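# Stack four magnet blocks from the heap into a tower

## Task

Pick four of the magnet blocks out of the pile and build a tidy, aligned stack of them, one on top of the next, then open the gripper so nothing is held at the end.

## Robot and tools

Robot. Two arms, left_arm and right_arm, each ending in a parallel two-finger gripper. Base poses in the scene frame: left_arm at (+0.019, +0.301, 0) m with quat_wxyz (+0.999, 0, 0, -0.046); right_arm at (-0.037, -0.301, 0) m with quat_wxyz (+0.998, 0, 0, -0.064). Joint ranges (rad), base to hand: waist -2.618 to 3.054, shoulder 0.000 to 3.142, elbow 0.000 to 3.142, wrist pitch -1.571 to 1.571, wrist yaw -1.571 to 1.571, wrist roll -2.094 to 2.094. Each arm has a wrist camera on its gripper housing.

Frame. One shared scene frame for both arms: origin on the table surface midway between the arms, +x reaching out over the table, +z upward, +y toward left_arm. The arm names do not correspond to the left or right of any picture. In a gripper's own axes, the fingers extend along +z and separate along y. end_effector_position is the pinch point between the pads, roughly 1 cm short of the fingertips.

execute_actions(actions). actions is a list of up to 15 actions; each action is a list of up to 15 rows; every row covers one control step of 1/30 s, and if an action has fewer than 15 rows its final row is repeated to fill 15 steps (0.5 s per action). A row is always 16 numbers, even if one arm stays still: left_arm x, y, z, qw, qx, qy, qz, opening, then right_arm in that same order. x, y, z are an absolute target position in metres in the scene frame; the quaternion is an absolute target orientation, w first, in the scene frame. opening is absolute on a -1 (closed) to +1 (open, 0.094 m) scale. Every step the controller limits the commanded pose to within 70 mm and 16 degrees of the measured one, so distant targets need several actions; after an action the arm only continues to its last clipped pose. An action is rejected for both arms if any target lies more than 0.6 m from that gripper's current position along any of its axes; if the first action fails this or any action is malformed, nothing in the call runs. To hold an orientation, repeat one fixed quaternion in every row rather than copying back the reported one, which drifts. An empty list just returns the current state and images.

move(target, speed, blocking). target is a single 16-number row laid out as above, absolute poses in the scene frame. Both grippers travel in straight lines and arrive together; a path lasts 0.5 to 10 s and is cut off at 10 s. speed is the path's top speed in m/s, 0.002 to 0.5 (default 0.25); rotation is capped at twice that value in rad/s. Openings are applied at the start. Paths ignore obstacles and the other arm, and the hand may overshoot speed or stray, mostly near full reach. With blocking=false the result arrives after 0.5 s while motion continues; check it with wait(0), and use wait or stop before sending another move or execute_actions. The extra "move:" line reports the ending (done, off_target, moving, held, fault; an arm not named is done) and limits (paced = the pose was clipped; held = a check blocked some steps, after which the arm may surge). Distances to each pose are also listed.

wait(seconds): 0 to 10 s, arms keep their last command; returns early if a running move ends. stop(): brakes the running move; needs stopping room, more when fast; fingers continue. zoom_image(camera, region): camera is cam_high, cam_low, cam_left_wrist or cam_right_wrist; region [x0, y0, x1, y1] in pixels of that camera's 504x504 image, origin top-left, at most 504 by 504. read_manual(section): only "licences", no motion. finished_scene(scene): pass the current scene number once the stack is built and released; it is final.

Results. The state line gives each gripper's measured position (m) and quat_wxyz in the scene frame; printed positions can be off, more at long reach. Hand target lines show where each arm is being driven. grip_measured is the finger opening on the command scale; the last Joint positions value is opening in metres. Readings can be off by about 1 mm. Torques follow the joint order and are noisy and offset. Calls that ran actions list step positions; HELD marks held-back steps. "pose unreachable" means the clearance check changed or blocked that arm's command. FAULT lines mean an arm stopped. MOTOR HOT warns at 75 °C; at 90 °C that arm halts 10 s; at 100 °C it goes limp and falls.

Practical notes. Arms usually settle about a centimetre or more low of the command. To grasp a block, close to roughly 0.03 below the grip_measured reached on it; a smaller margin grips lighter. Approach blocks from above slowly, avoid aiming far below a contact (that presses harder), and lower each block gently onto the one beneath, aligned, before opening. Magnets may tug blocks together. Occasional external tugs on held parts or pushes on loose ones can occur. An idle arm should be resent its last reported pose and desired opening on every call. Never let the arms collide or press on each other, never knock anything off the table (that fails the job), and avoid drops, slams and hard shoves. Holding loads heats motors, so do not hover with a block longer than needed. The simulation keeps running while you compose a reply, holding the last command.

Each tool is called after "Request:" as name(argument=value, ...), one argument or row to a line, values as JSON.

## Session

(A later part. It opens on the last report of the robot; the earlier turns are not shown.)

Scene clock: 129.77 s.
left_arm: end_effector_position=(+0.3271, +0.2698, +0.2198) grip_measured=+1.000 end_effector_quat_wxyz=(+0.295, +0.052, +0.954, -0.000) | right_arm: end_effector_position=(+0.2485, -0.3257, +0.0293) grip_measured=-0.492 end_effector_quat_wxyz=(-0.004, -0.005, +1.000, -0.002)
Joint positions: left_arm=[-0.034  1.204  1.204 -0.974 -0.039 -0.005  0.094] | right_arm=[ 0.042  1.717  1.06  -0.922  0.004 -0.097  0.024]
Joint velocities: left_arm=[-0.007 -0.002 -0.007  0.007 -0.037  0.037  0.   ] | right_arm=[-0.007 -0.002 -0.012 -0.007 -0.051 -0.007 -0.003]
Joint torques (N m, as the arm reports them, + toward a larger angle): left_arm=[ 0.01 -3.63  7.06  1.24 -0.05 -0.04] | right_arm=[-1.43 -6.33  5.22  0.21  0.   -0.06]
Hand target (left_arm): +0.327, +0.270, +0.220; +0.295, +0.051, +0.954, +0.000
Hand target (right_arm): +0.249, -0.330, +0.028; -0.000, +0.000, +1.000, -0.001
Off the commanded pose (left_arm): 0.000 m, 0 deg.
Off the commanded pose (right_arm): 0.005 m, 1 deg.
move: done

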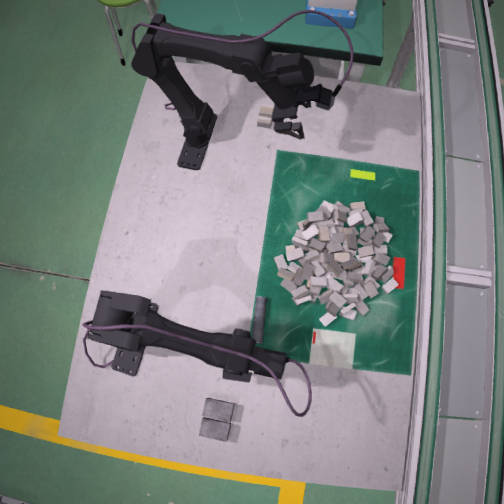

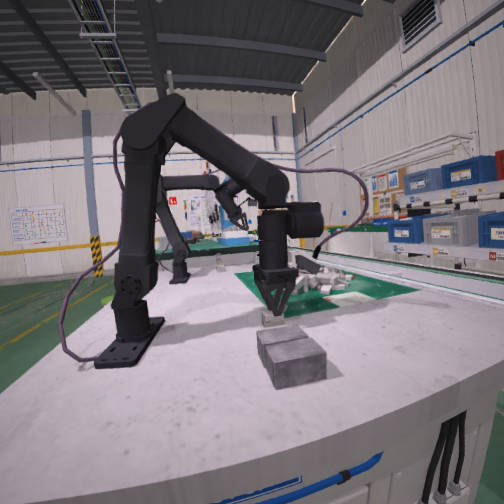

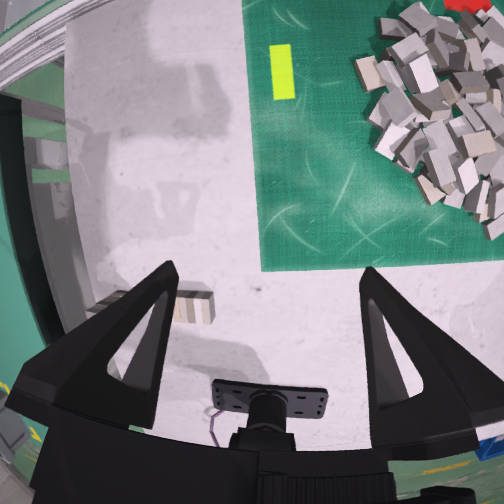

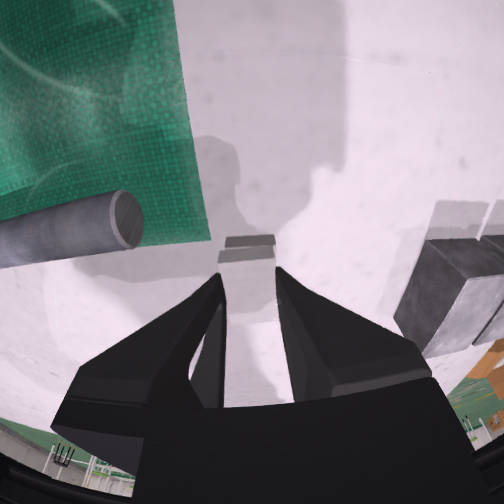

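Request:
move(
  target=[0.327, 0.270, 0.22, 0.295, 0.051, 0.954, 0.0, 1.0, 0.250, -0.33, 0.024, 0.0, 0.0, 1.0, 0.0, -0.51],
  speed=0.01,
)

Request:
zoom_image(
  camera="cam_low",
  region=[220, 270, 340, 350],
)

Request:
zoom_image(
  camera="cam_right_wrist",
  region=[170, 200, 330, 400],
)

Scene clock: 131.73 s.
left_arm: end_effector_position=(+0.3271, +0.2698, +0.2198) grip_measured=+1.000 end_effector_quat_wxyz=(+0.295, +0.052, +0.954, -0.000) | right_arm: end_effector_position=(+0.2525, -0.3260, +0.0293) grip_measured=-0.492 end_effector_quat_wxyz=(+0.004, -0.005, +1.000, -0.002)
Joint positions: left_arm=[-0.034  1.204  1.204 -0.974 -0.039 -0.005  0.094] | right_arm=[ 0.042  1.717  1.06  -0.906  0.004 -0.097  0.024]
Joint velocities: left_arm=[-0.002  0.002 -0.022  0.051  0.022 -0.066  0.   ] | right_arm=[-0.007  0.002 -0.002  0.007 -0.022 -0.022  0.001]
Joint torques (N m, as the arm reports them, + toward a larger angle): left_arm=[ 0.05 -3.66  7.07  1.22 -0.05 -0.05] | right_arm=[-1.45 -5.65  4.71  0.24 -0.01 -0.06]
Hand target (left_arm): +0.327, +0.270, +0.220; +0.295, +0.051, +0.954, +0.000
Hand target (right_arm): +0.250, -0.330, +0.024; -0.000, +0.000, +1.000, -0.000
Off the commanded pose (left_arm): 0.000 m, 0 deg.
Off the commanded pose (right_arm): 0.007 m, 1 deg.
move: done

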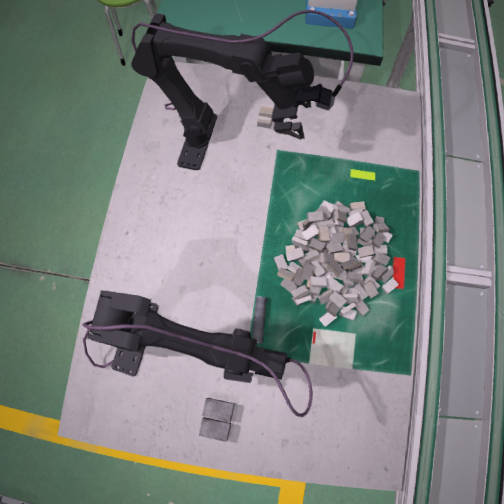

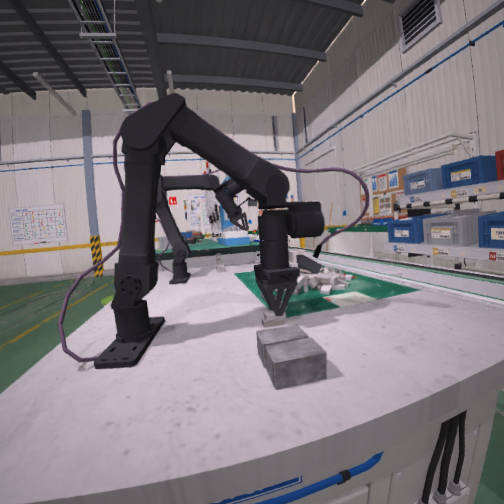

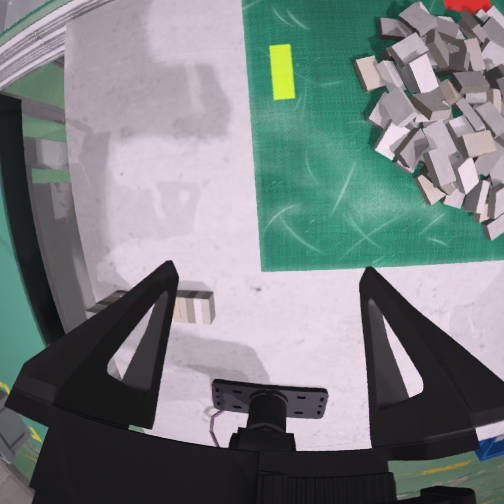

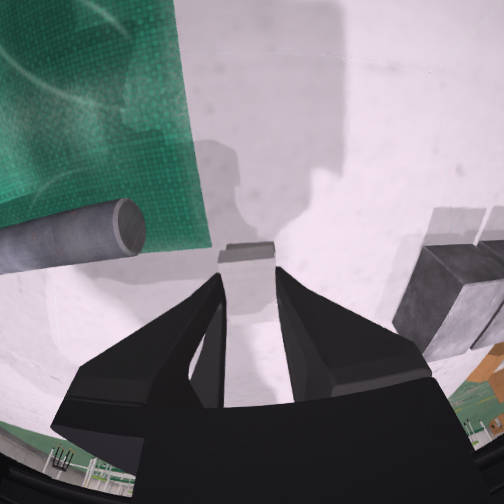

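Region (220, 270, 340, 350) of cam_low's 504x504 image, scaled by 4.200, with more detail than that image has.

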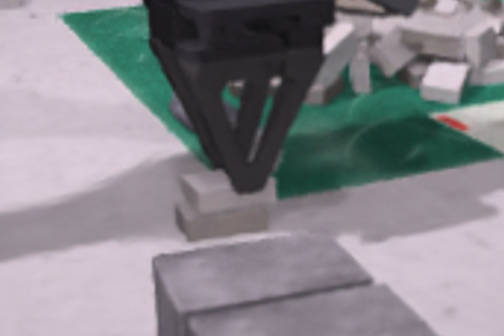

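Region (170, 200, 330, 400) of cam_right_wrist's 504x504 image, scaled by 2.520, with more detail than that image has; it fills the left 403 columns of this view, and the rest is white.

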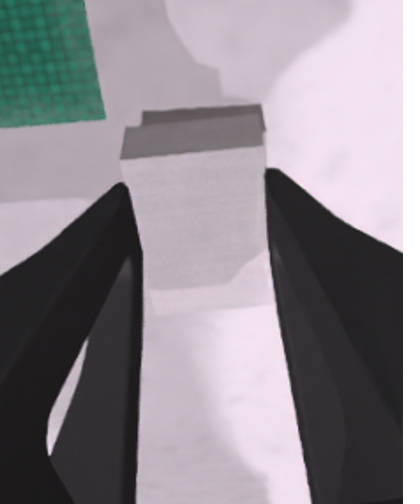

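Request:
move(
  target=[0.327, 0.270, 0.22, 0.295, 0.051, 0.954, 0.0, 1.0, 0.247, -0.33, 0.022, 0.0, 0.0, 1.0, 0.0, -0.51],
  speed=0.01,
)

Request:
zoom_image(
  camera="cam_low",
  region=[220, 270, 340, 350],
)

Request:
zoom_image(
  camera="cam_right_wrist",
  region=[170, 200, 330, 400],
)

Scene clock: 133.97 s.
left_arm: end_effector_position=(+0.3271, +0.2698, +0.2198) grip_measured=+1.000 end_effector_quat_wxyz=(+0.295, +0.052, +0.954, -0.000) | right_arm: end_effector_position=(+0.2494, -0.3257, +0.0265) grip_measured=-0.492 end_effector_quat_wxyz=(+0.000, -0.006, +1.000, -0.002)
Joint positions: left_arm=[-0.034  1.204  1.204 -0.974 -0.039 -0.005  0.094] | right_arm=[ 0.042  1.717  1.048 -0.901  0.004 -0.098  0.024]
Joint velocities: left_arm=[-0.002 -0.002  0.002  0.007 -0.037 -0.037  0.   ] | right_arm=[ 0.002 -0.017  0.002 -0.007 -0.051  0.051 -0.001]
Joint torques (N m, as the arm reports them, + toward a larger angle): left_arm=[ 0.06 -3.62  7.05  1.23 -0.05 -0.05] | right_arm=[-1.48 -6.14  4.23  0.3  -0.02 -0.07]
Hand target (left_arm): +0.327, +0.270, +0.220; +0.295, +0.051, +0.954, +0.000
Hand target (right_arm): +0.247, -0.330, +0.022; -0.000, -0.000, +1.000, -0.000
Off the commanded pose (left_arm): 0.000 m, 0 deg.
Off the commanded pose (right_arm): 0.007 m, 1 deg.
move: done

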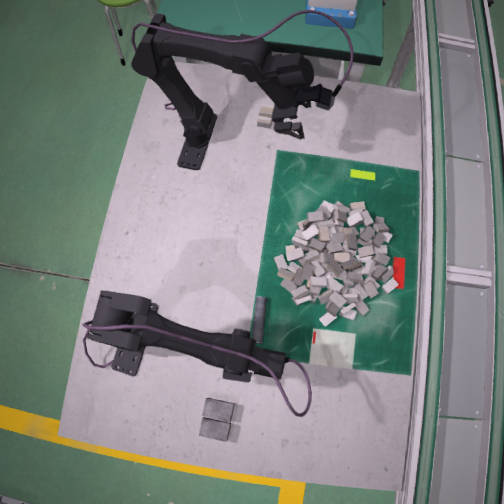

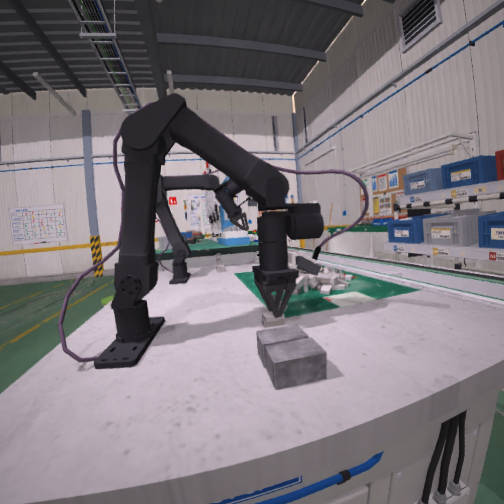

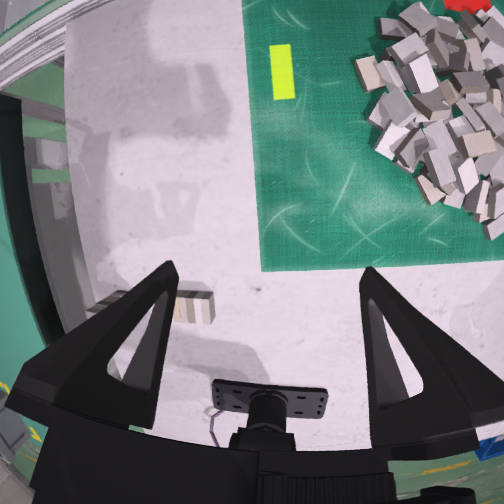

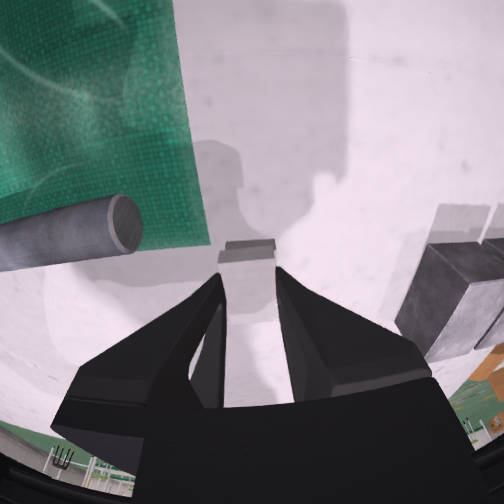

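Region (220, 270, 340, 350) of cam_low's 504x504 image, scaled by 4.200, with more detail than that image has.

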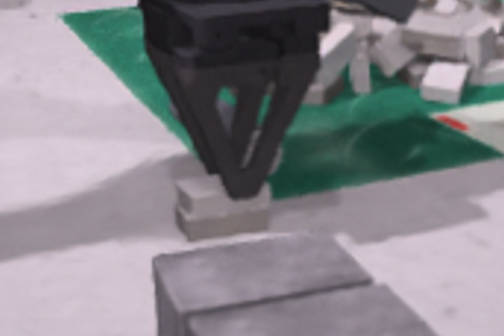

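Region (170, 200, 330, 400) of cam_right_wrist's 504x504 image, scaled by 2.520, with more detail than that image has; it fills the left 403 columns of this view, and the rest is white.

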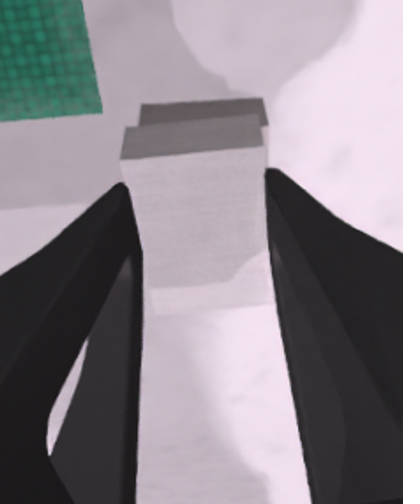

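Request:
execute_actions(
  actions=[
    [[0.327, 0.270, 0.22, 0.295, 0.051, 0.954, 0.0, 1.0, 0.247, -0.33, 0.023, 0.0, 0.0, 1.0, 0.0, -0.485],[0.327, 0.270, 0.22, 0.295, 0.051, 0.954, 0.0, 1.0, 0.247, -0.33, 0.023, 0.0, 0.0, 1.0, 0.0, -0.485],[0.327, 0.270, 0.22, 0.295, 0.051, 0.954, 0.0, 1.0, 0.247, -0.33, 0.023, 0.0, 0.0, 1.0, 0.0, -0.485],[0.327, 0.270, 0.22, 0.295, 0.051, 0.954, 0.0, 1.0, 0.247, -0.33, 0.023, 0.0, 0.0, 1.0, 0.0, -0.46],[0.327, 0.270, 0.22, 0.295, 0.051, 0.954, 0.0, 1.0, 0.247, -0.33, 0.023, 0.0, 0.0, 1.0, 0.0, -0.46],[0.327, 0.270, 0.22, 0.295, 0.051, 0.954, 0.0, 1.0, 0.247, -0.33, 0.023, 0.0, 0.0, 1.0, 0.0, -0.46],[0.327, 0.270, 0.22, 0.295, 0.051, 0.954, 0.0, 1.0, 0.247, -0.33, 0.023, 0.0, 0.0, 1.0, 0.0, -0.40],[0.327, 0.270, 0.22, 0.295, 0.051, 0.954, 0.0, 1.0, 0.247, -0.33, 0.023, 0.0, 0.0, 1.0, 0.0, -0.40],[0.327, 0.270, 0.22, 0.295, 0.051, 0.954, 0.0, 1.0, 0.247, -0.33, 0.023, 0.0, 0.0, 1.0, 0.0, -0.40],[0.327, 0.270, 0.22, 0.295, 0.051, 0.954, 0.0, 1.0, 0.247, -0.33, 0.023, 0.0, 0.0, 1.0, 0.0, -0.25]],
  ],
)

Request:
move(
  target=[0.327, 0.270, 0.22, 0.295, 0.051, 0.954, 0.0, 1.0, 0.245, -0.33, 0.11, 0.0, 0.0, 1.0, 0.0, -0.25],
  speed=0.1,
)

Request:
zoom_image(
  camera="cam_low",
  region=[220, 270, 340, 350],
)

Request:
zoom_image(
  camera="cam_right_wrist",
  region=[170, 150, 330, 350],
)

Scene clock: 135.97 s.
left_arm: end_effector_position=(+0.3271, +0.2698, +0.2198) grip_measured=+1.000 end_effector_quat_wxyz=(+0.295, +0.052, +0.954, -0.000) | right_arm: end_effector_position=(+0.2498, -0.3258, +0.0265) grip_measured=-0.253 end_effector_quat_wxyz=(+0.001, -0.006, +1.000, -0.002)
Joint positions: left_arm=[-0.034  1.204  1.204 -0.974 -0.039 -0.005  0.094] | right_arm=[ 0.042  1.717  1.048 -0.899  0.004 -0.099  0.035]
Joint velocities: left_arm=[-0.007  0.007  0.007 -0.095 -0.037  0.007  0.   ] | right_arm=[-0.002  0.007 -0.002 -0.081  0.007 -0.037 -0.   ]
Joint torques (N m, as the arm reports them, + toward a larger angle): left_arm=[ 0.04 -3.65  7.04  1.22 -0.05 -0.05] | right_arm=[-1.52 -6.27  4.51  0.24 -0.02 -0.06]
Hand target (left_arm): +0.327, +0.270, +0.220; +0.295, +0.051, +0.954, +0.000
Hand target (right_arm): +0.247, -0.330, +0.023; -0.000, -0.000, +1.000, -0.000
Off the commanded pose (left_arm): 0.000 m, 0 deg.
Off the commanded pose (right_arm): 0.006 m, 1 deg.
Step readings (end_effector_position):
0: left_arm (+0.3271, +0.2698, +0.2198) | right_arm (+0.2494, -0.3257, +0.0265)
1: left_arm (+0.3271, +0.2698, +0.2198) | right_arm (+0.2494, -0.3257, +0.0265)
2: left_arm (+0.3271, +0.2698, +0.2198) | right_arm (+0.2494, -0.3257, +0.0265)
4: left_arm (+0.3271, +0.2698, +0.2198) | right_arm (+0.2494, -0.3257, +0.0265)
8: left_arm (+0.3271, +0.2698, +0.2198) | right_arm (+0.2495, -0.3258, +0.0265)
15: end_effector_position above

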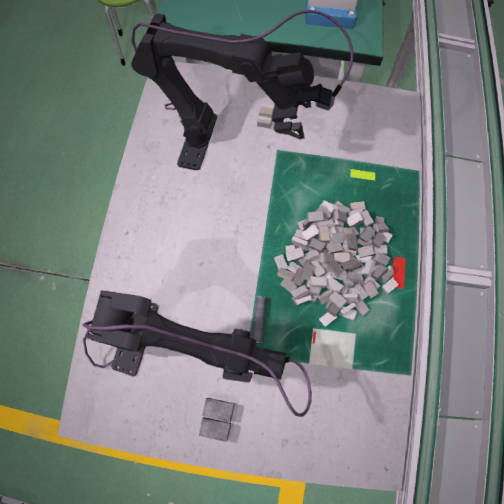

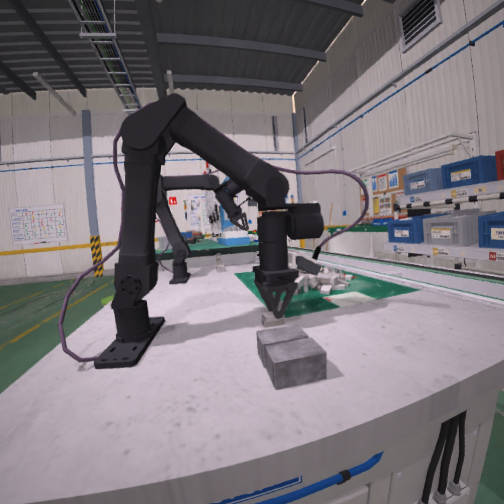

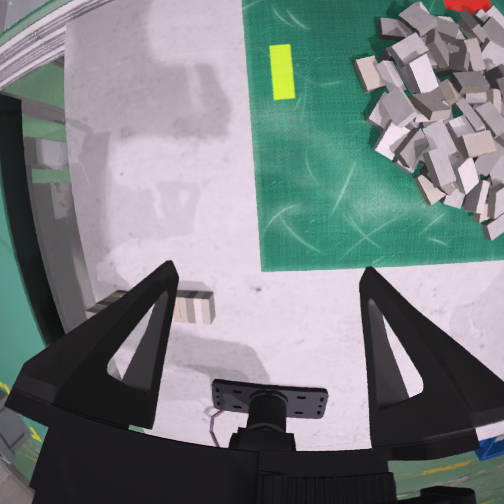

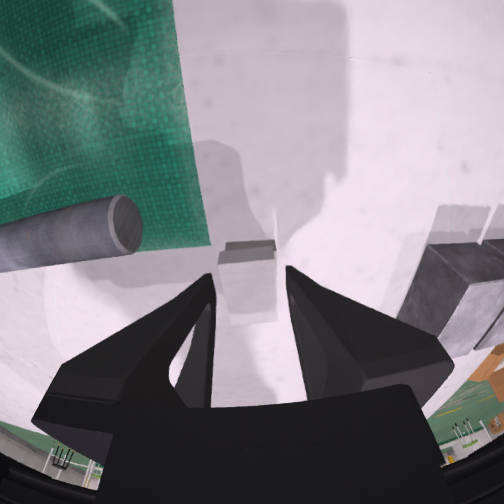

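Scene clock: 137.40 s.
left_arm: end_effector_position=(+0.3271, +0.2698, +0.2198) grip_measured=+1.000 end_effector_quat_wxyz=(+0.295, +0.052, +0.954, -0.000) | right_arm: end_effector_position=(+0.2403, -0.3250, +0.0947) grip_measured=-0.253 end_effector_quat_wxyz=(-0.024, -0.006, +1.000, +0.000)
Joint positions: left_arm=[-0.034  1.204  1.204 -0.974 -0.039 -0.005  0.094] | right_arm=[ 0.042  1.652  1.257 -1.223  0.004 -0.099  0.035]
Joint velocities: left_arm=[ 0.017  0.002 -0.017  0.007 -0.022 -0.007  0.   ] | right_arm=[-0.017 -0.017  0.002 -0.037 -0.022 -0.066 -0.   ]
Joint torques (N m, as the arm reports them, + toward a larger angle): left_arm=[ 0.04 -3.66  7.06  1.23 -0.05 -0.05] | right_arm=[-1.56 -7.97  8.5   0.   -0.01 -0.07]
Hand target (left_arm): +0.327, +0.270, +0.220; +0.295, +0.051, +0.954, +0.000
Hand target (right_arm): +0.245, -0.330, +0.110; -0.000, +0.000, +1.000, -0.000
Off the commanded pose (left_arm): 0.000 m, 0 deg.
Off the commanded pose (right_arm): 0.017 m, 3 deg.
move: off_target (right_arm)

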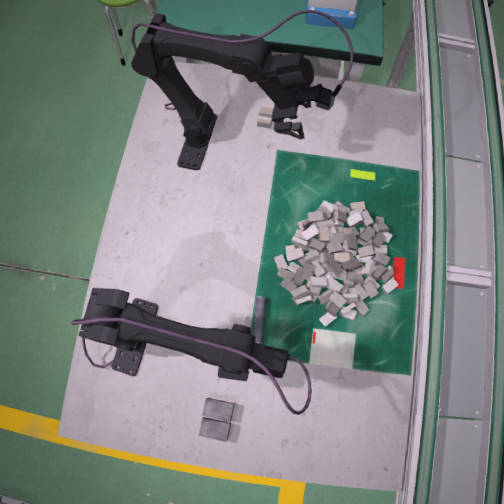

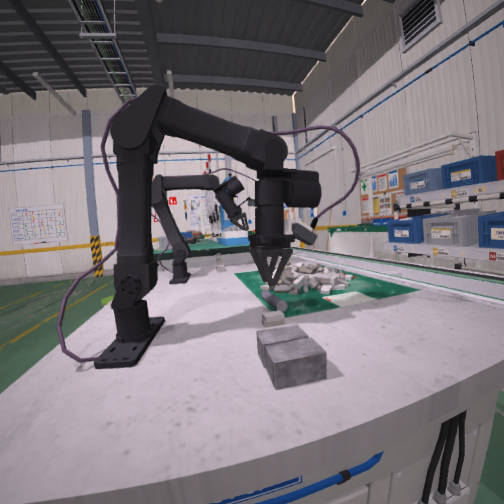

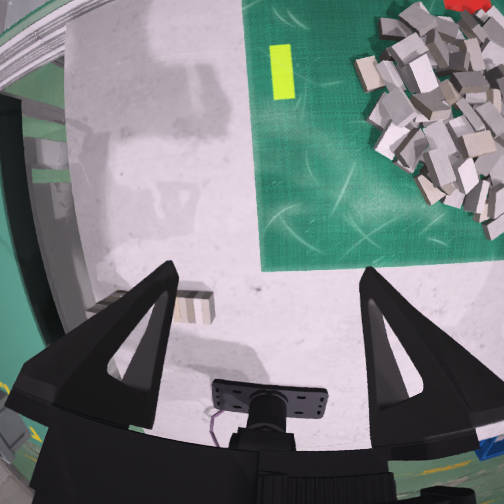

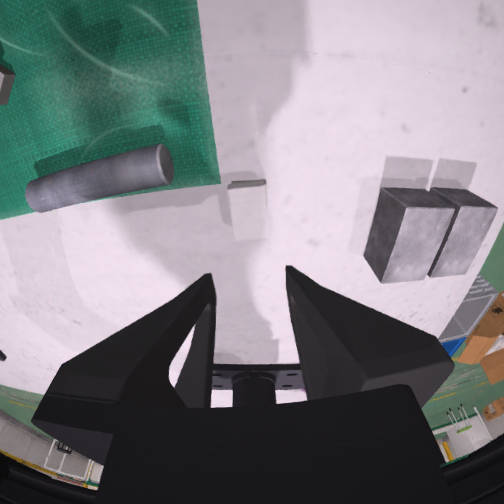

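Region (220, 270, 340, 350) of cam_low's 504x504 image, scaled by 4.200, with more detail than that image has.

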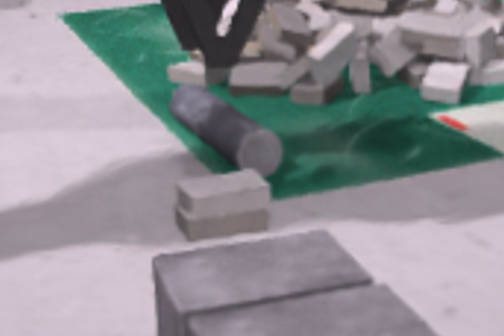

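Region (170, 150, 330, 350) of cam_right_wrist's 504x504 image, scaled by 2.520, with more detail than that image has; it fills the left 403 columns of this view, and the rest is white.

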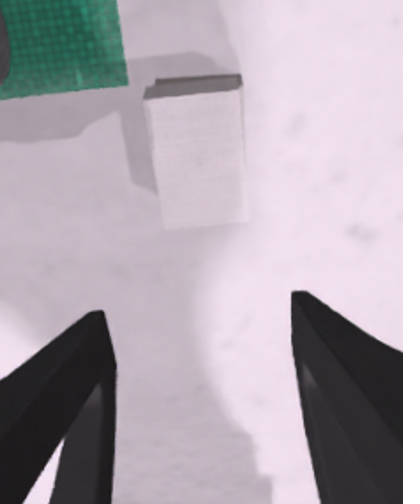

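Request:
move(
  target=[0.327, 0.270, 0.22, 0.295, 0.051, 0.954, 0.0, 1.0, 0.37, -0.20, 0.14, 0.0, -0.1, 0.995, 0.0, -0.2],
  speed=0.2,
)

Scene clock: 143.00 s.
left_arm: end_effector_position=(+0.3271, +0.2698, +0.2198) grip_measured=+1.000 end_effector_quat_wxyz=(+0.295, +0.052, +0.954, -0.000) | right_arm: end_effector_position=(+0.3709, -0.2045, +0.1346) grip_measured=-0.203 end_effector_quat_wxyz=(-0.004, -0.100, +0.995, -0.001)
Joint positions: left_arm=[-0.034  1.204  1.204 -0.974 -0.039 -0.005  0.094] | right_arm=[ 0.359  2.198  2.16  -1.542  0.002  0.03   0.037]
Joint velocities: left_arm=[-0.012 -0.007 -0.017 -0.037 -0.007  0.081  0.   ] | right_arm=[ 0.002 -0.007  0.012 -0.037 -0.051  0.066 -0.002]
Joint torques (N m, as the arm reports them, + toward a larger angle): left_arm=[ 0.03 -3.65  7.04  1.22 -0.06 -0.05] | right_arm=[ 0.46 -9.56  8.72  0.02 -0.01  0.04]
Hand target (left_arm): +0.327, +0.270, +0.220; +0.295, +0.051, +0.954, +0.000
Hand target (right_arm): +0.373, -0.201, +0.140; +0.002, -0.100, +0.995, +0.000
Off the commanded pose (left_arm): 0.000 m, 0 deg.
Off the commanded pose (right_arm): 0.007 m, 1 deg.
move: done

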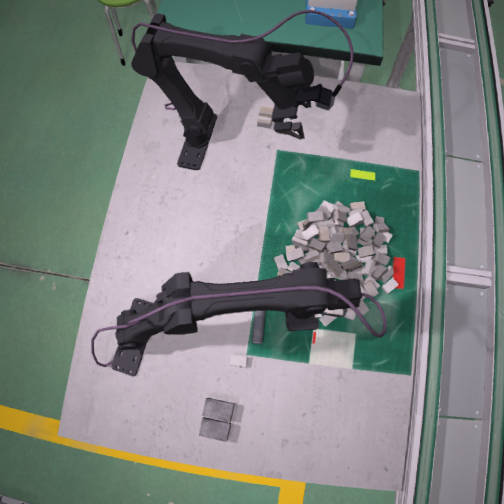

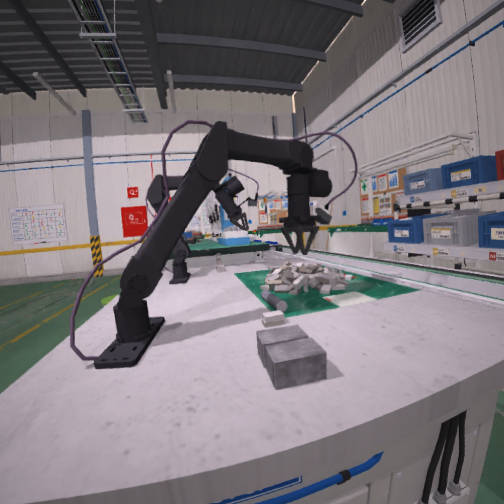

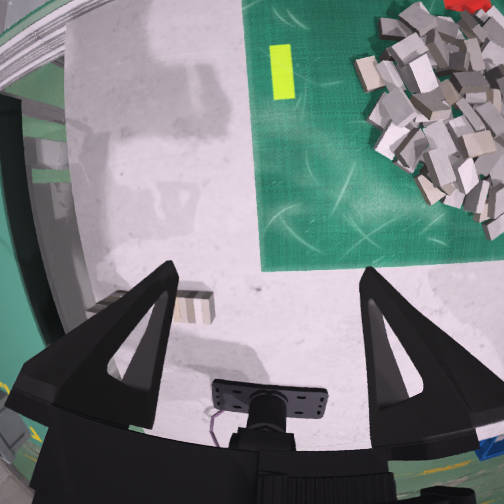

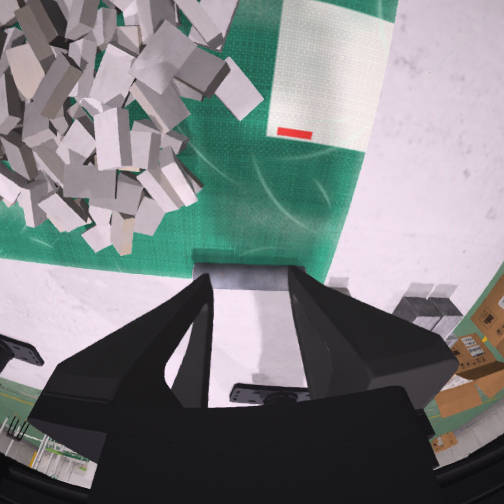

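Request:
zoom_image(
  camera="cam_right_wrist",
  region=[0, 0, 300, 270],
)

Request:
zoom_image(
  camera="cam_high",
  region=[260, 190, 420, 350],
)

Region (0, 0, 300, 270) of cam_right_wrist's 504x504 image, scaled by 1.680, with more detail than that image has; it fills the top 454 rows of this view, and the rest is white.

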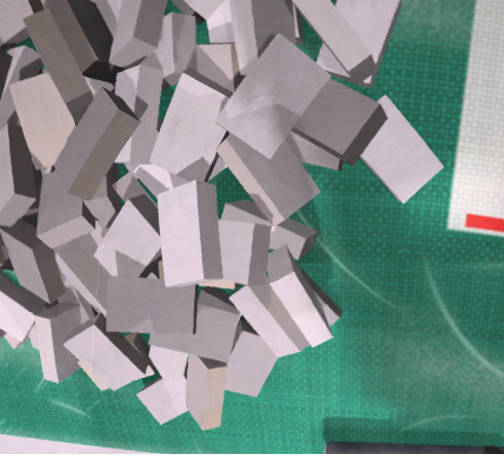

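Region (260, 190, 420, 350) of cam_high's 504x504 image, scaled by 3.150, with more detail than that image has.

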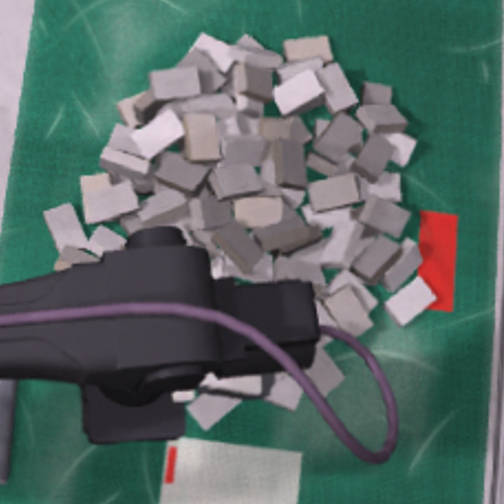

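Request:
move(
  target=[0.327, 0.270, 0.22, 0.295, 0.051, 0.954, 0.0, 1.0, 0.452, -0.192, 0.085, 0.1563, -0.4284, 0.8867, 0.0755, -0.15],
  speed=0.15,
)

Scene clock: 148.83 s.
left_arm: end_effector_position=(+0.3271, +0.2698, +0.2198) grip_measured=+1.000 end_effector_quat_wxyz=(+0.295, +0.052, +0.954, -0.000) | right_arm: end_effector_position=(+0.4491, -0.1902, +0.0864) grip_measured=-0.152 end_effector_quat_wxyz=(+0.152, -0.428, +0.888, +0.069)
Joint positions: left_arm=[-0.034  1.204  1.204 -0.974 -0.039 -0.005  0.094] | right_arm=[ 0.272  2.241  1.99  -1.066 -0.221 -0.727  0.04 ]
Joint velocities: left_arm=[-0.007  0.002  0.012  0.007  0.066 -0.007  0.   ] | right_arm=[-0.007  0.002 -0.022 -0.022  0.007 -0.022  0.   ]
Joint torques (N m, as the arm reports them, + toward a larger angle): left_arm=[ 0.05 -3.65  7.07  1.23 -0.04 -0.04] | right_arm=[ -1.06 -10.43   6.12   0.61  -0.24  -0.05]
Hand target (left_arm): +0.327, +0.270, +0.220; +0.295, +0.051, +0.954, +0.000
Hand target (right_arm): +0.451, -0.194, +0.085; +0.157, -0.427, +0.888, +0.073
Off the commanded pose (left_arm): 0.000 m, 0 deg.
Off the commanded pose (right_arm): 0.004 m, 1 deg.
move: done

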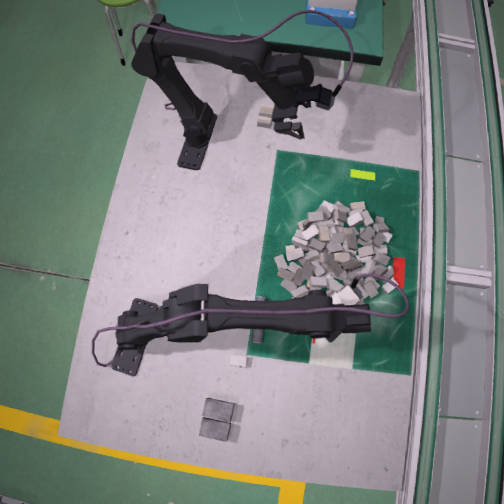

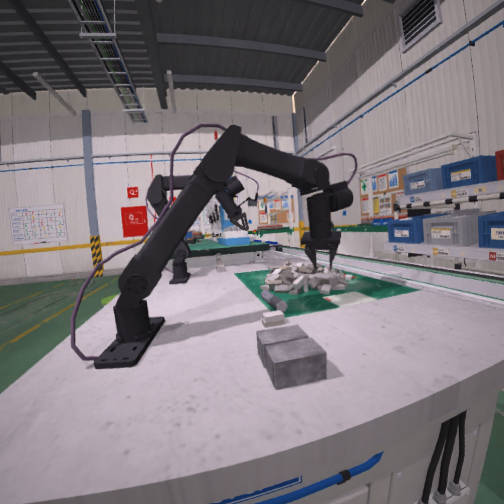

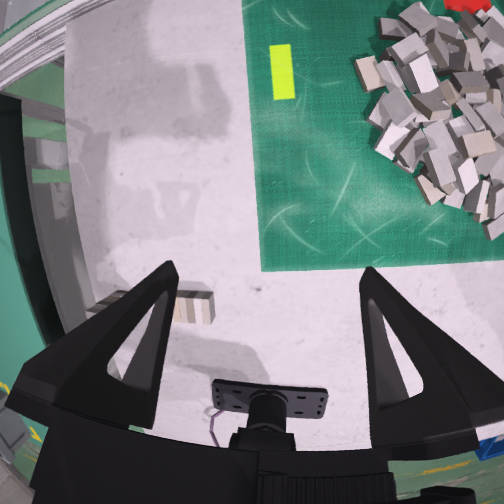

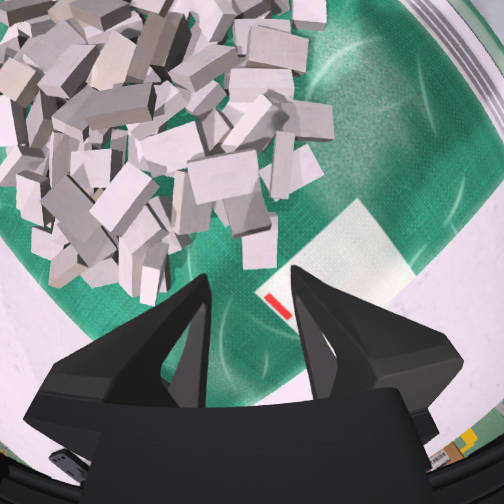

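Request:
move(
  target=[0.327, 0.270, 0.22, 0.295, 0.051, 0.954, 0.0, 1.0, 0.4600, -0.1880, 0.035, 0.1563, -0.4284, 0.8867, 0.0755, -0.15],
  speed=0.06,
)

Request:
zoom_image(
  camera="cam_right_wrist",
  region=[150, 150, 350, 350],
)

Scene clock: 151.37 s.
left_arm: end_effector_position=(+0.3271, +0.2698, +0.2198) grip_measured=+1.000 end_effector_quat_wxyz=(+0.295, +0.052, +0.954, -0.000) | right_arm: end_effector_position=(+0.4578, -0.1883, +0.0355) grip_measured=-0.152 end_effector_quat_wxyz=(+0.150, -0.429, +0.888, +0.071)
Joint positions: left_arm=[-0.034  1.204  1.204 -0.974 -0.039 -0.005  0.094] | right_arm=[ 0.272  2.308  1.901 -0.914 -0.224 -0.728  0.04 ]
Joint velocities: left_arm=[-0.007 -0.012  0.007  0.051  0.007  0.022  0.   ] | right_arm=[ 0.012 -0.022 -0.002  0.022 -0.007 -0.007 -0.   ]
Joint torques (N m, as the arm reports them, + toward a larger angle): left_arm=[ 0.01 -3.61  7.05  1.23 -0.05 -0.04] | right_arm=[ -0.42 -10.94   5.96   0.61  -0.26  -0.04]
Hand target (left_arm): +0.327, +0.270, +0.220; +0.295, +0.051, +0.954, +0.000
Hand target (right_arm): +0.460, -0.188, +0.035; +0.156, -0.428, +0.887, +0.075
Off the commanded pose (left_arm): 0.000 m, 0 deg.
Off the commanded pose (right_arm): 0.002 m, 1 deg.
move: done

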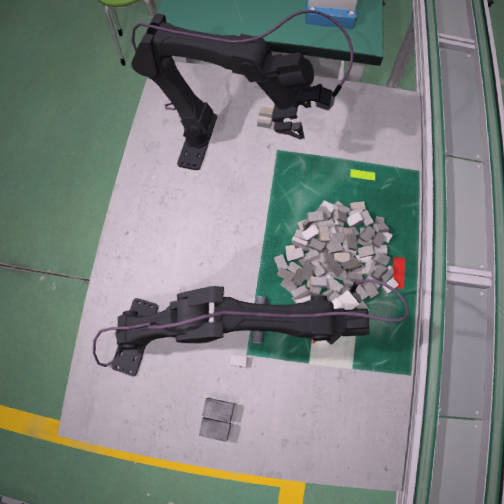

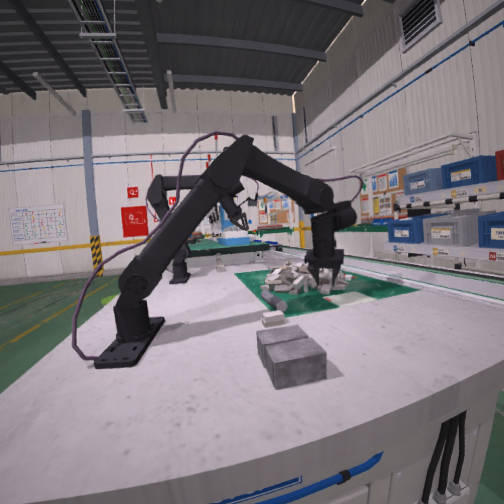

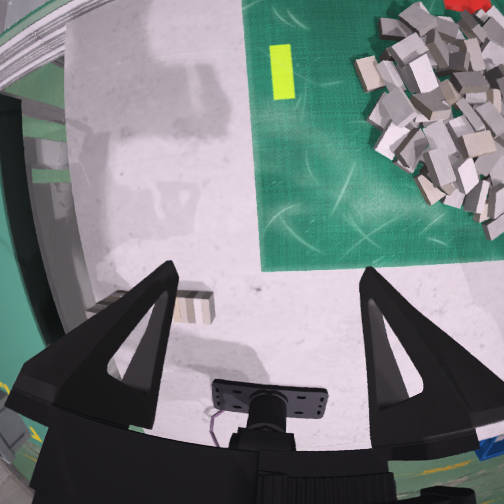

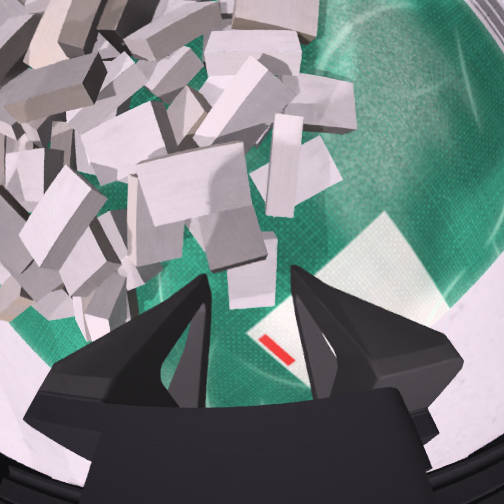

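Region (150, 150, 350, 350) of cam_right_wrist's 504x504 image, scaled by 2.520, with more detail than that image has.

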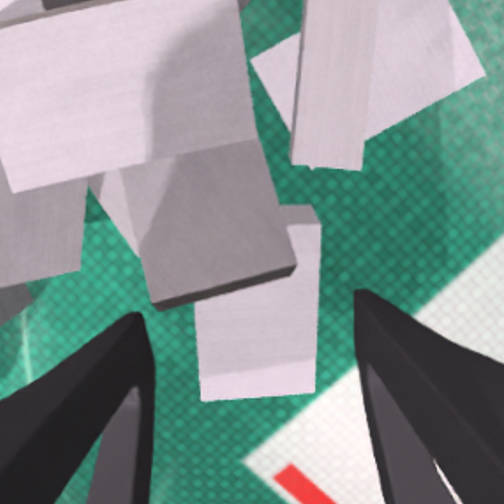

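Request:
move(
  target=[0.327, 0.270, 0.22, 0.295, 0.051, 0.954, 0.0, 1.0, 0.4560, -0.1940, 0.014, 0.1563, -0.4284, 0.8867, 0.0755, -0.25],
  speed=0.03,
)

Request:
zoom_image(
  camera="cam_right_wrist",
  region=[150, 150, 350, 350],
)

Scene clock: 154.07 s.
left_arm: end_effector_position=(+0.3271, +0.2698, +0.2198) grip_measured=+1.000 end_effector_quat_wxyz=(+0.295, +0.052, +0.954, -0.000) | right_arm: end_effector_position=(+0.4530, -0.1887, +0.0151) grip_measured=-0.247 end_effector_quat_wxyz=(+0.150, -0.432, +0.887, +0.071)
Joint positions: left_arm=[-0.034  1.204  1.204 -0.974 -0.039 -0.005  0.094] | right_arm=[ 0.272  2.308  1.819 -0.834 -0.226 -0.735  0.035]
Joint velocities: left_arm=[-0.012  0.002  0.002 -0.051  0.022 -0.007  0.   ] | right_arm=[-0.007 -0.007 -0.002  0.007 -0.051 -0.007 -0.003]
Joint torques (N m, as the arm reports them, + toward a larger angle): left_arm=[ 0.01 -3.63  7.06  1.21 -0.04 -0.06] | right_arm=[ -1.46 -10.87   5.85   0.59  -0.3   -0.06]
Hand target (left_arm): +0.327, +0.270, +0.220; +0.295, +0.051, +0.954, +0.000
Hand target (right_arm): +0.456, -0.194, +0.014; +0.156, -0.428, +0.887, +0.075
Off the commanded pose (left_arm): 0.000 m, 0 deg.
Off the commanded pose (right_arm): 0.006 m, 1 deg.
move: done

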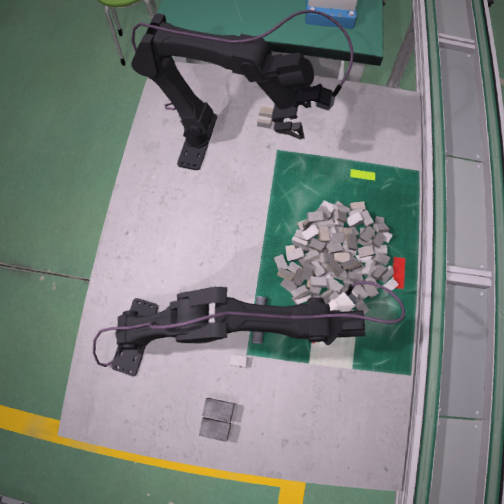

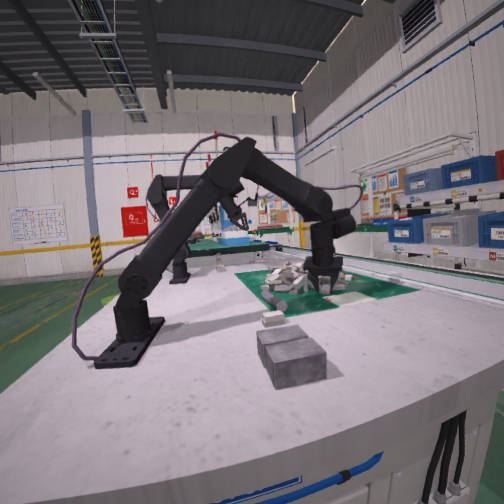

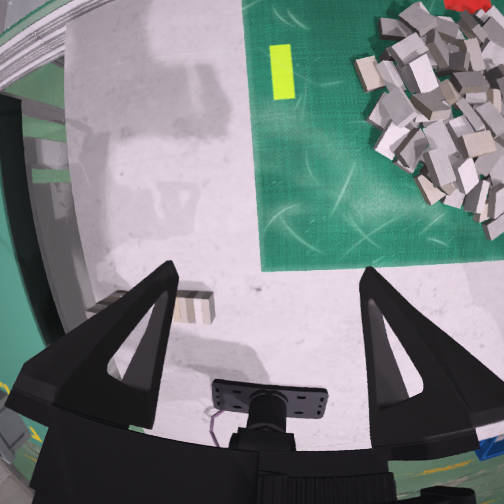

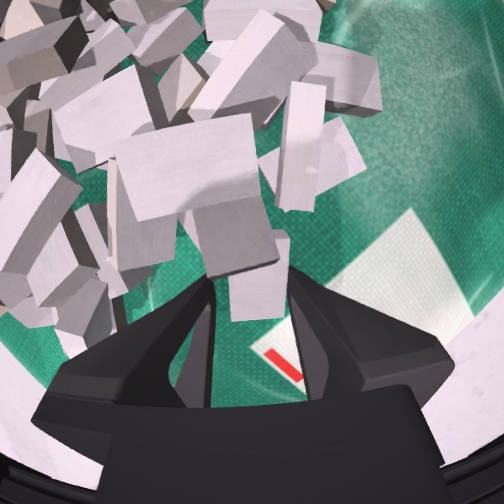

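Region (150, 150, 350, 350) of cam_right_wrist's 504x504 image, scaled by 2.520, with more detail than that image has.

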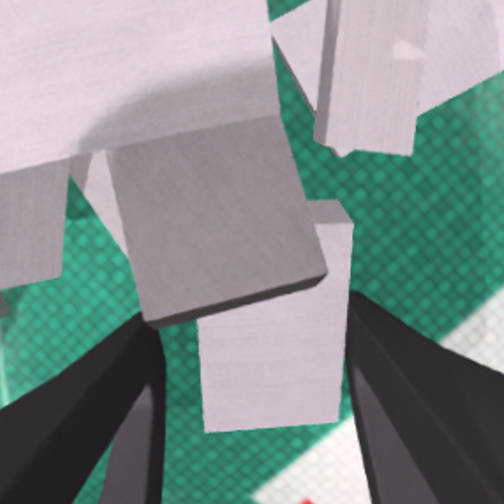

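Request:
execute_actions(
  actions=[
    [[0.327, 0.270, 0.22, 0.295, 0.051, 0.954, 0.0, 1.0, 0.4545, -0.1900, 0.014, 0.1563, -0.4284, 0.8867, 0.0755, -0.40],[0.327, 0.270, 0.22, 0.295, 0.051, 0.954, 0.0, 1.0, 0.4545, -0.1900, 0.014, 0.1563, -0.4284, 0.8867, 0.0755, -0.42],[0.327, 0.270, 0.22, 0.295, 0.051, 0.954, 0.0, 1.0, 0.4545, -0.1900, 0.014, 0.1563, -0.4284, 0.8867, 0.0755, -0.44],[0.327, 0.270, 0.22, 0.295, 0.051, 0.954, 0.0, 1.0, 0.4545, -0.1900, 0.014, 0.1563, -0.4284, 0.8867, 0.0755, -0.46],[0.327, 0.270, 0.22, 0.295, 0.051, 0.954, 0.0, 1.0, 0.4545, -0.1900, 0.014, 0.1563, -0.4284, 0.8867, 0.0755, -0.47],[0.327, 0.270, 0.22, 0.295, 0.051, 0.954, 0.0, 1.0, 0.4545, -0.1900, 0.014, 0.1563, -0.4284, 0.8867, 0.0755, -0.48],[0.327, 0.270, 0.22, 0.295, 0.051, 0.954, 0.0, 1.0, 0.4545, -0.1900, 0.014, 0.1563, -0.4284, 0.8867, 0.0755, -0.49],[0.327, 0.270, 0.22, 0.295, 0.051, 0.954, 0.0, 1.0, 0.4545, -0.1900, 0.014, 0.1563, -0.4284, 0.8867, 0.0755, -0.50],[0.327, 0.270, 0.22, 0.295, 0.051, 0.954, 0.0, 1.0, 0.4545, -0.1900, 0.014, 0.1563, -0.4284, 0.8867, 0.0755, -0.51]],
  ],
)

Request:
zoom_image(
  camera="cam_right_wrist",
  region=[150, 150, 350, 350],
)

Scene clock: 156.03 s.
left_arm: end_effector_position=(+0.3271, +0.2698, +0.2198) grip_measured=+1.000 end_effector_quat_wxyz=(+0.295, +0.052, +0.954, -0.000) | right_arm: end_effector_position=(+0.4560, -0.1891, +0.0158) grip_measured=-0.475 end_effector_quat_wxyz=(+0.155, -0.432, +0.886, +0.068)
Joint positions: left_arm=[-0.034  1.204  1.204 -0.974 -0.039 -0.005  0.094] | right_arm=[ 0.271  2.308  1.819 -0.822 -0.224 -0.735  0.025]
Joint velocities: left_arm=[-0.017  0.017 -0.022 -0.022 -0.022 -0.007  0.   ] | right_arm=[ 0.002  0.002  0.002  0.007 -0.022 -0.007  0.   ]
Joint torques (N m, as the arm reports them, + toward a larger angle): left_arm=[ 0.05 -3.66  7.03  1.22 -0.06 -0.04] | right_arm=[ -0.5  -11.07   5.34   0.59  -0.29   0.  ]
Hand target (left_arm): +0.327, +0.270, +0.220; +0.295, +0.051, +0.954, +0.000
Hand target (right_arm): +0.454, -0.190, +0.014; +0.156, -0.429, +0.887, +0.075
Off the commanded pose (left_arm): 0.000 m, 0 deg.
Off the commanded pose (right_arm): 0.002 m, 1 deg.
Step readings (end_effector_position):
0: left_arm (+0.3271, +0.2698, +0.2198) | right_arm (+0.4538, -0.1884, +0.0154)
1: left_arm (+0.3271, +0.2698, +0.2198) | right_arm (+0.4540, -0.1885, +0.0154)
2: left_arm (+0.3271, +0.2698, +0.2198) | right_arm (+0.4546, -0.1887, +0.0155)
4: left_arm (+0.3271, +0.2698, +0.2198) | right_arm (+0.4556, -0.1891, +0.0157)
8: left_arm (+0.3271, +0.2698, +0.2198) | right_arm (+0.4560, -0.1891, +0.0158)
15: end_effector_position above

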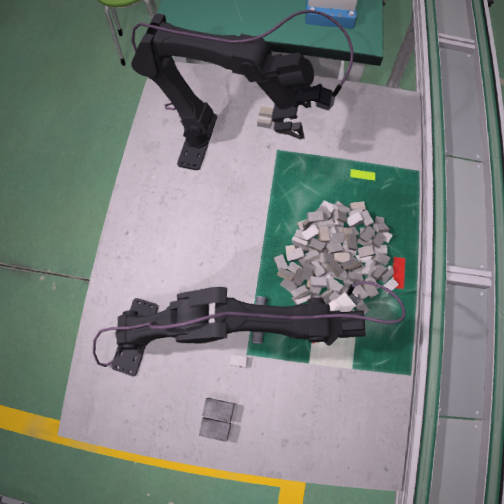

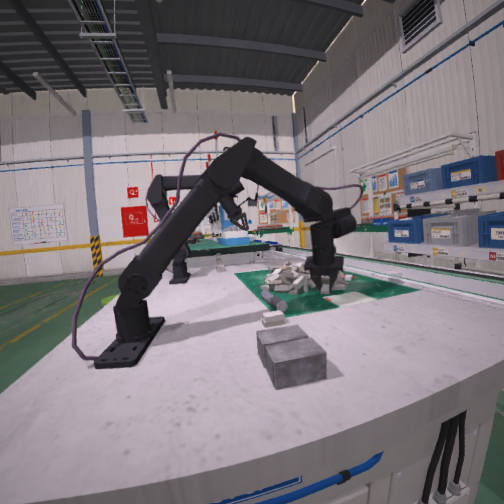

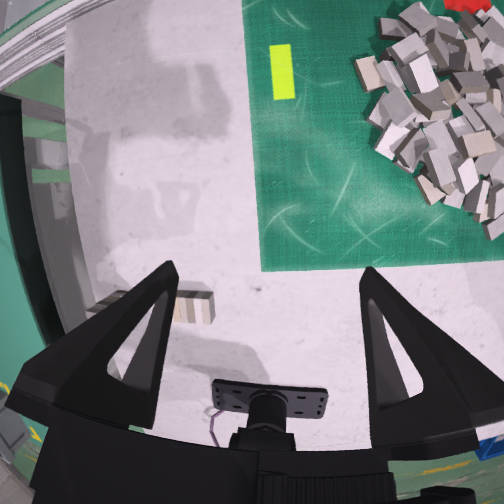

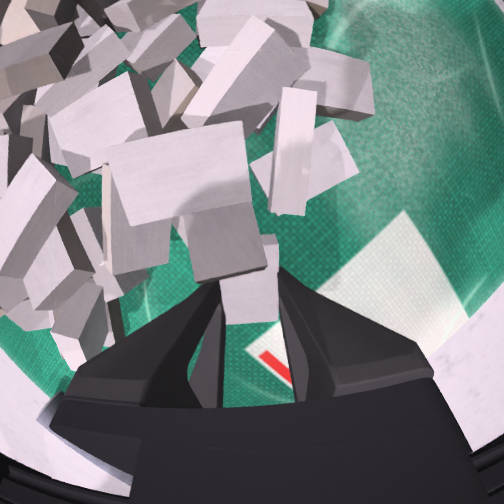

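Region (150, 150, 350, 350) of cam_right_wrist's 504x504 image, scaled by 2.520, with more detail than that image has.

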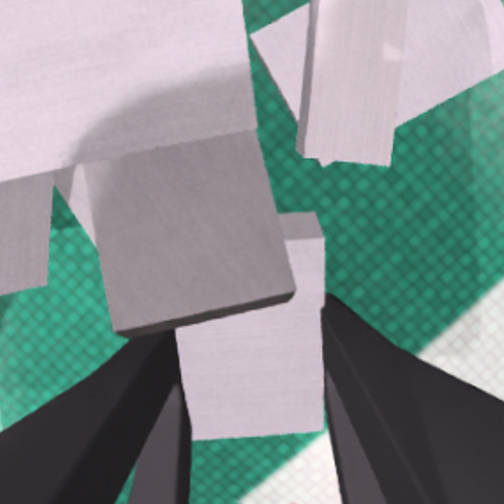

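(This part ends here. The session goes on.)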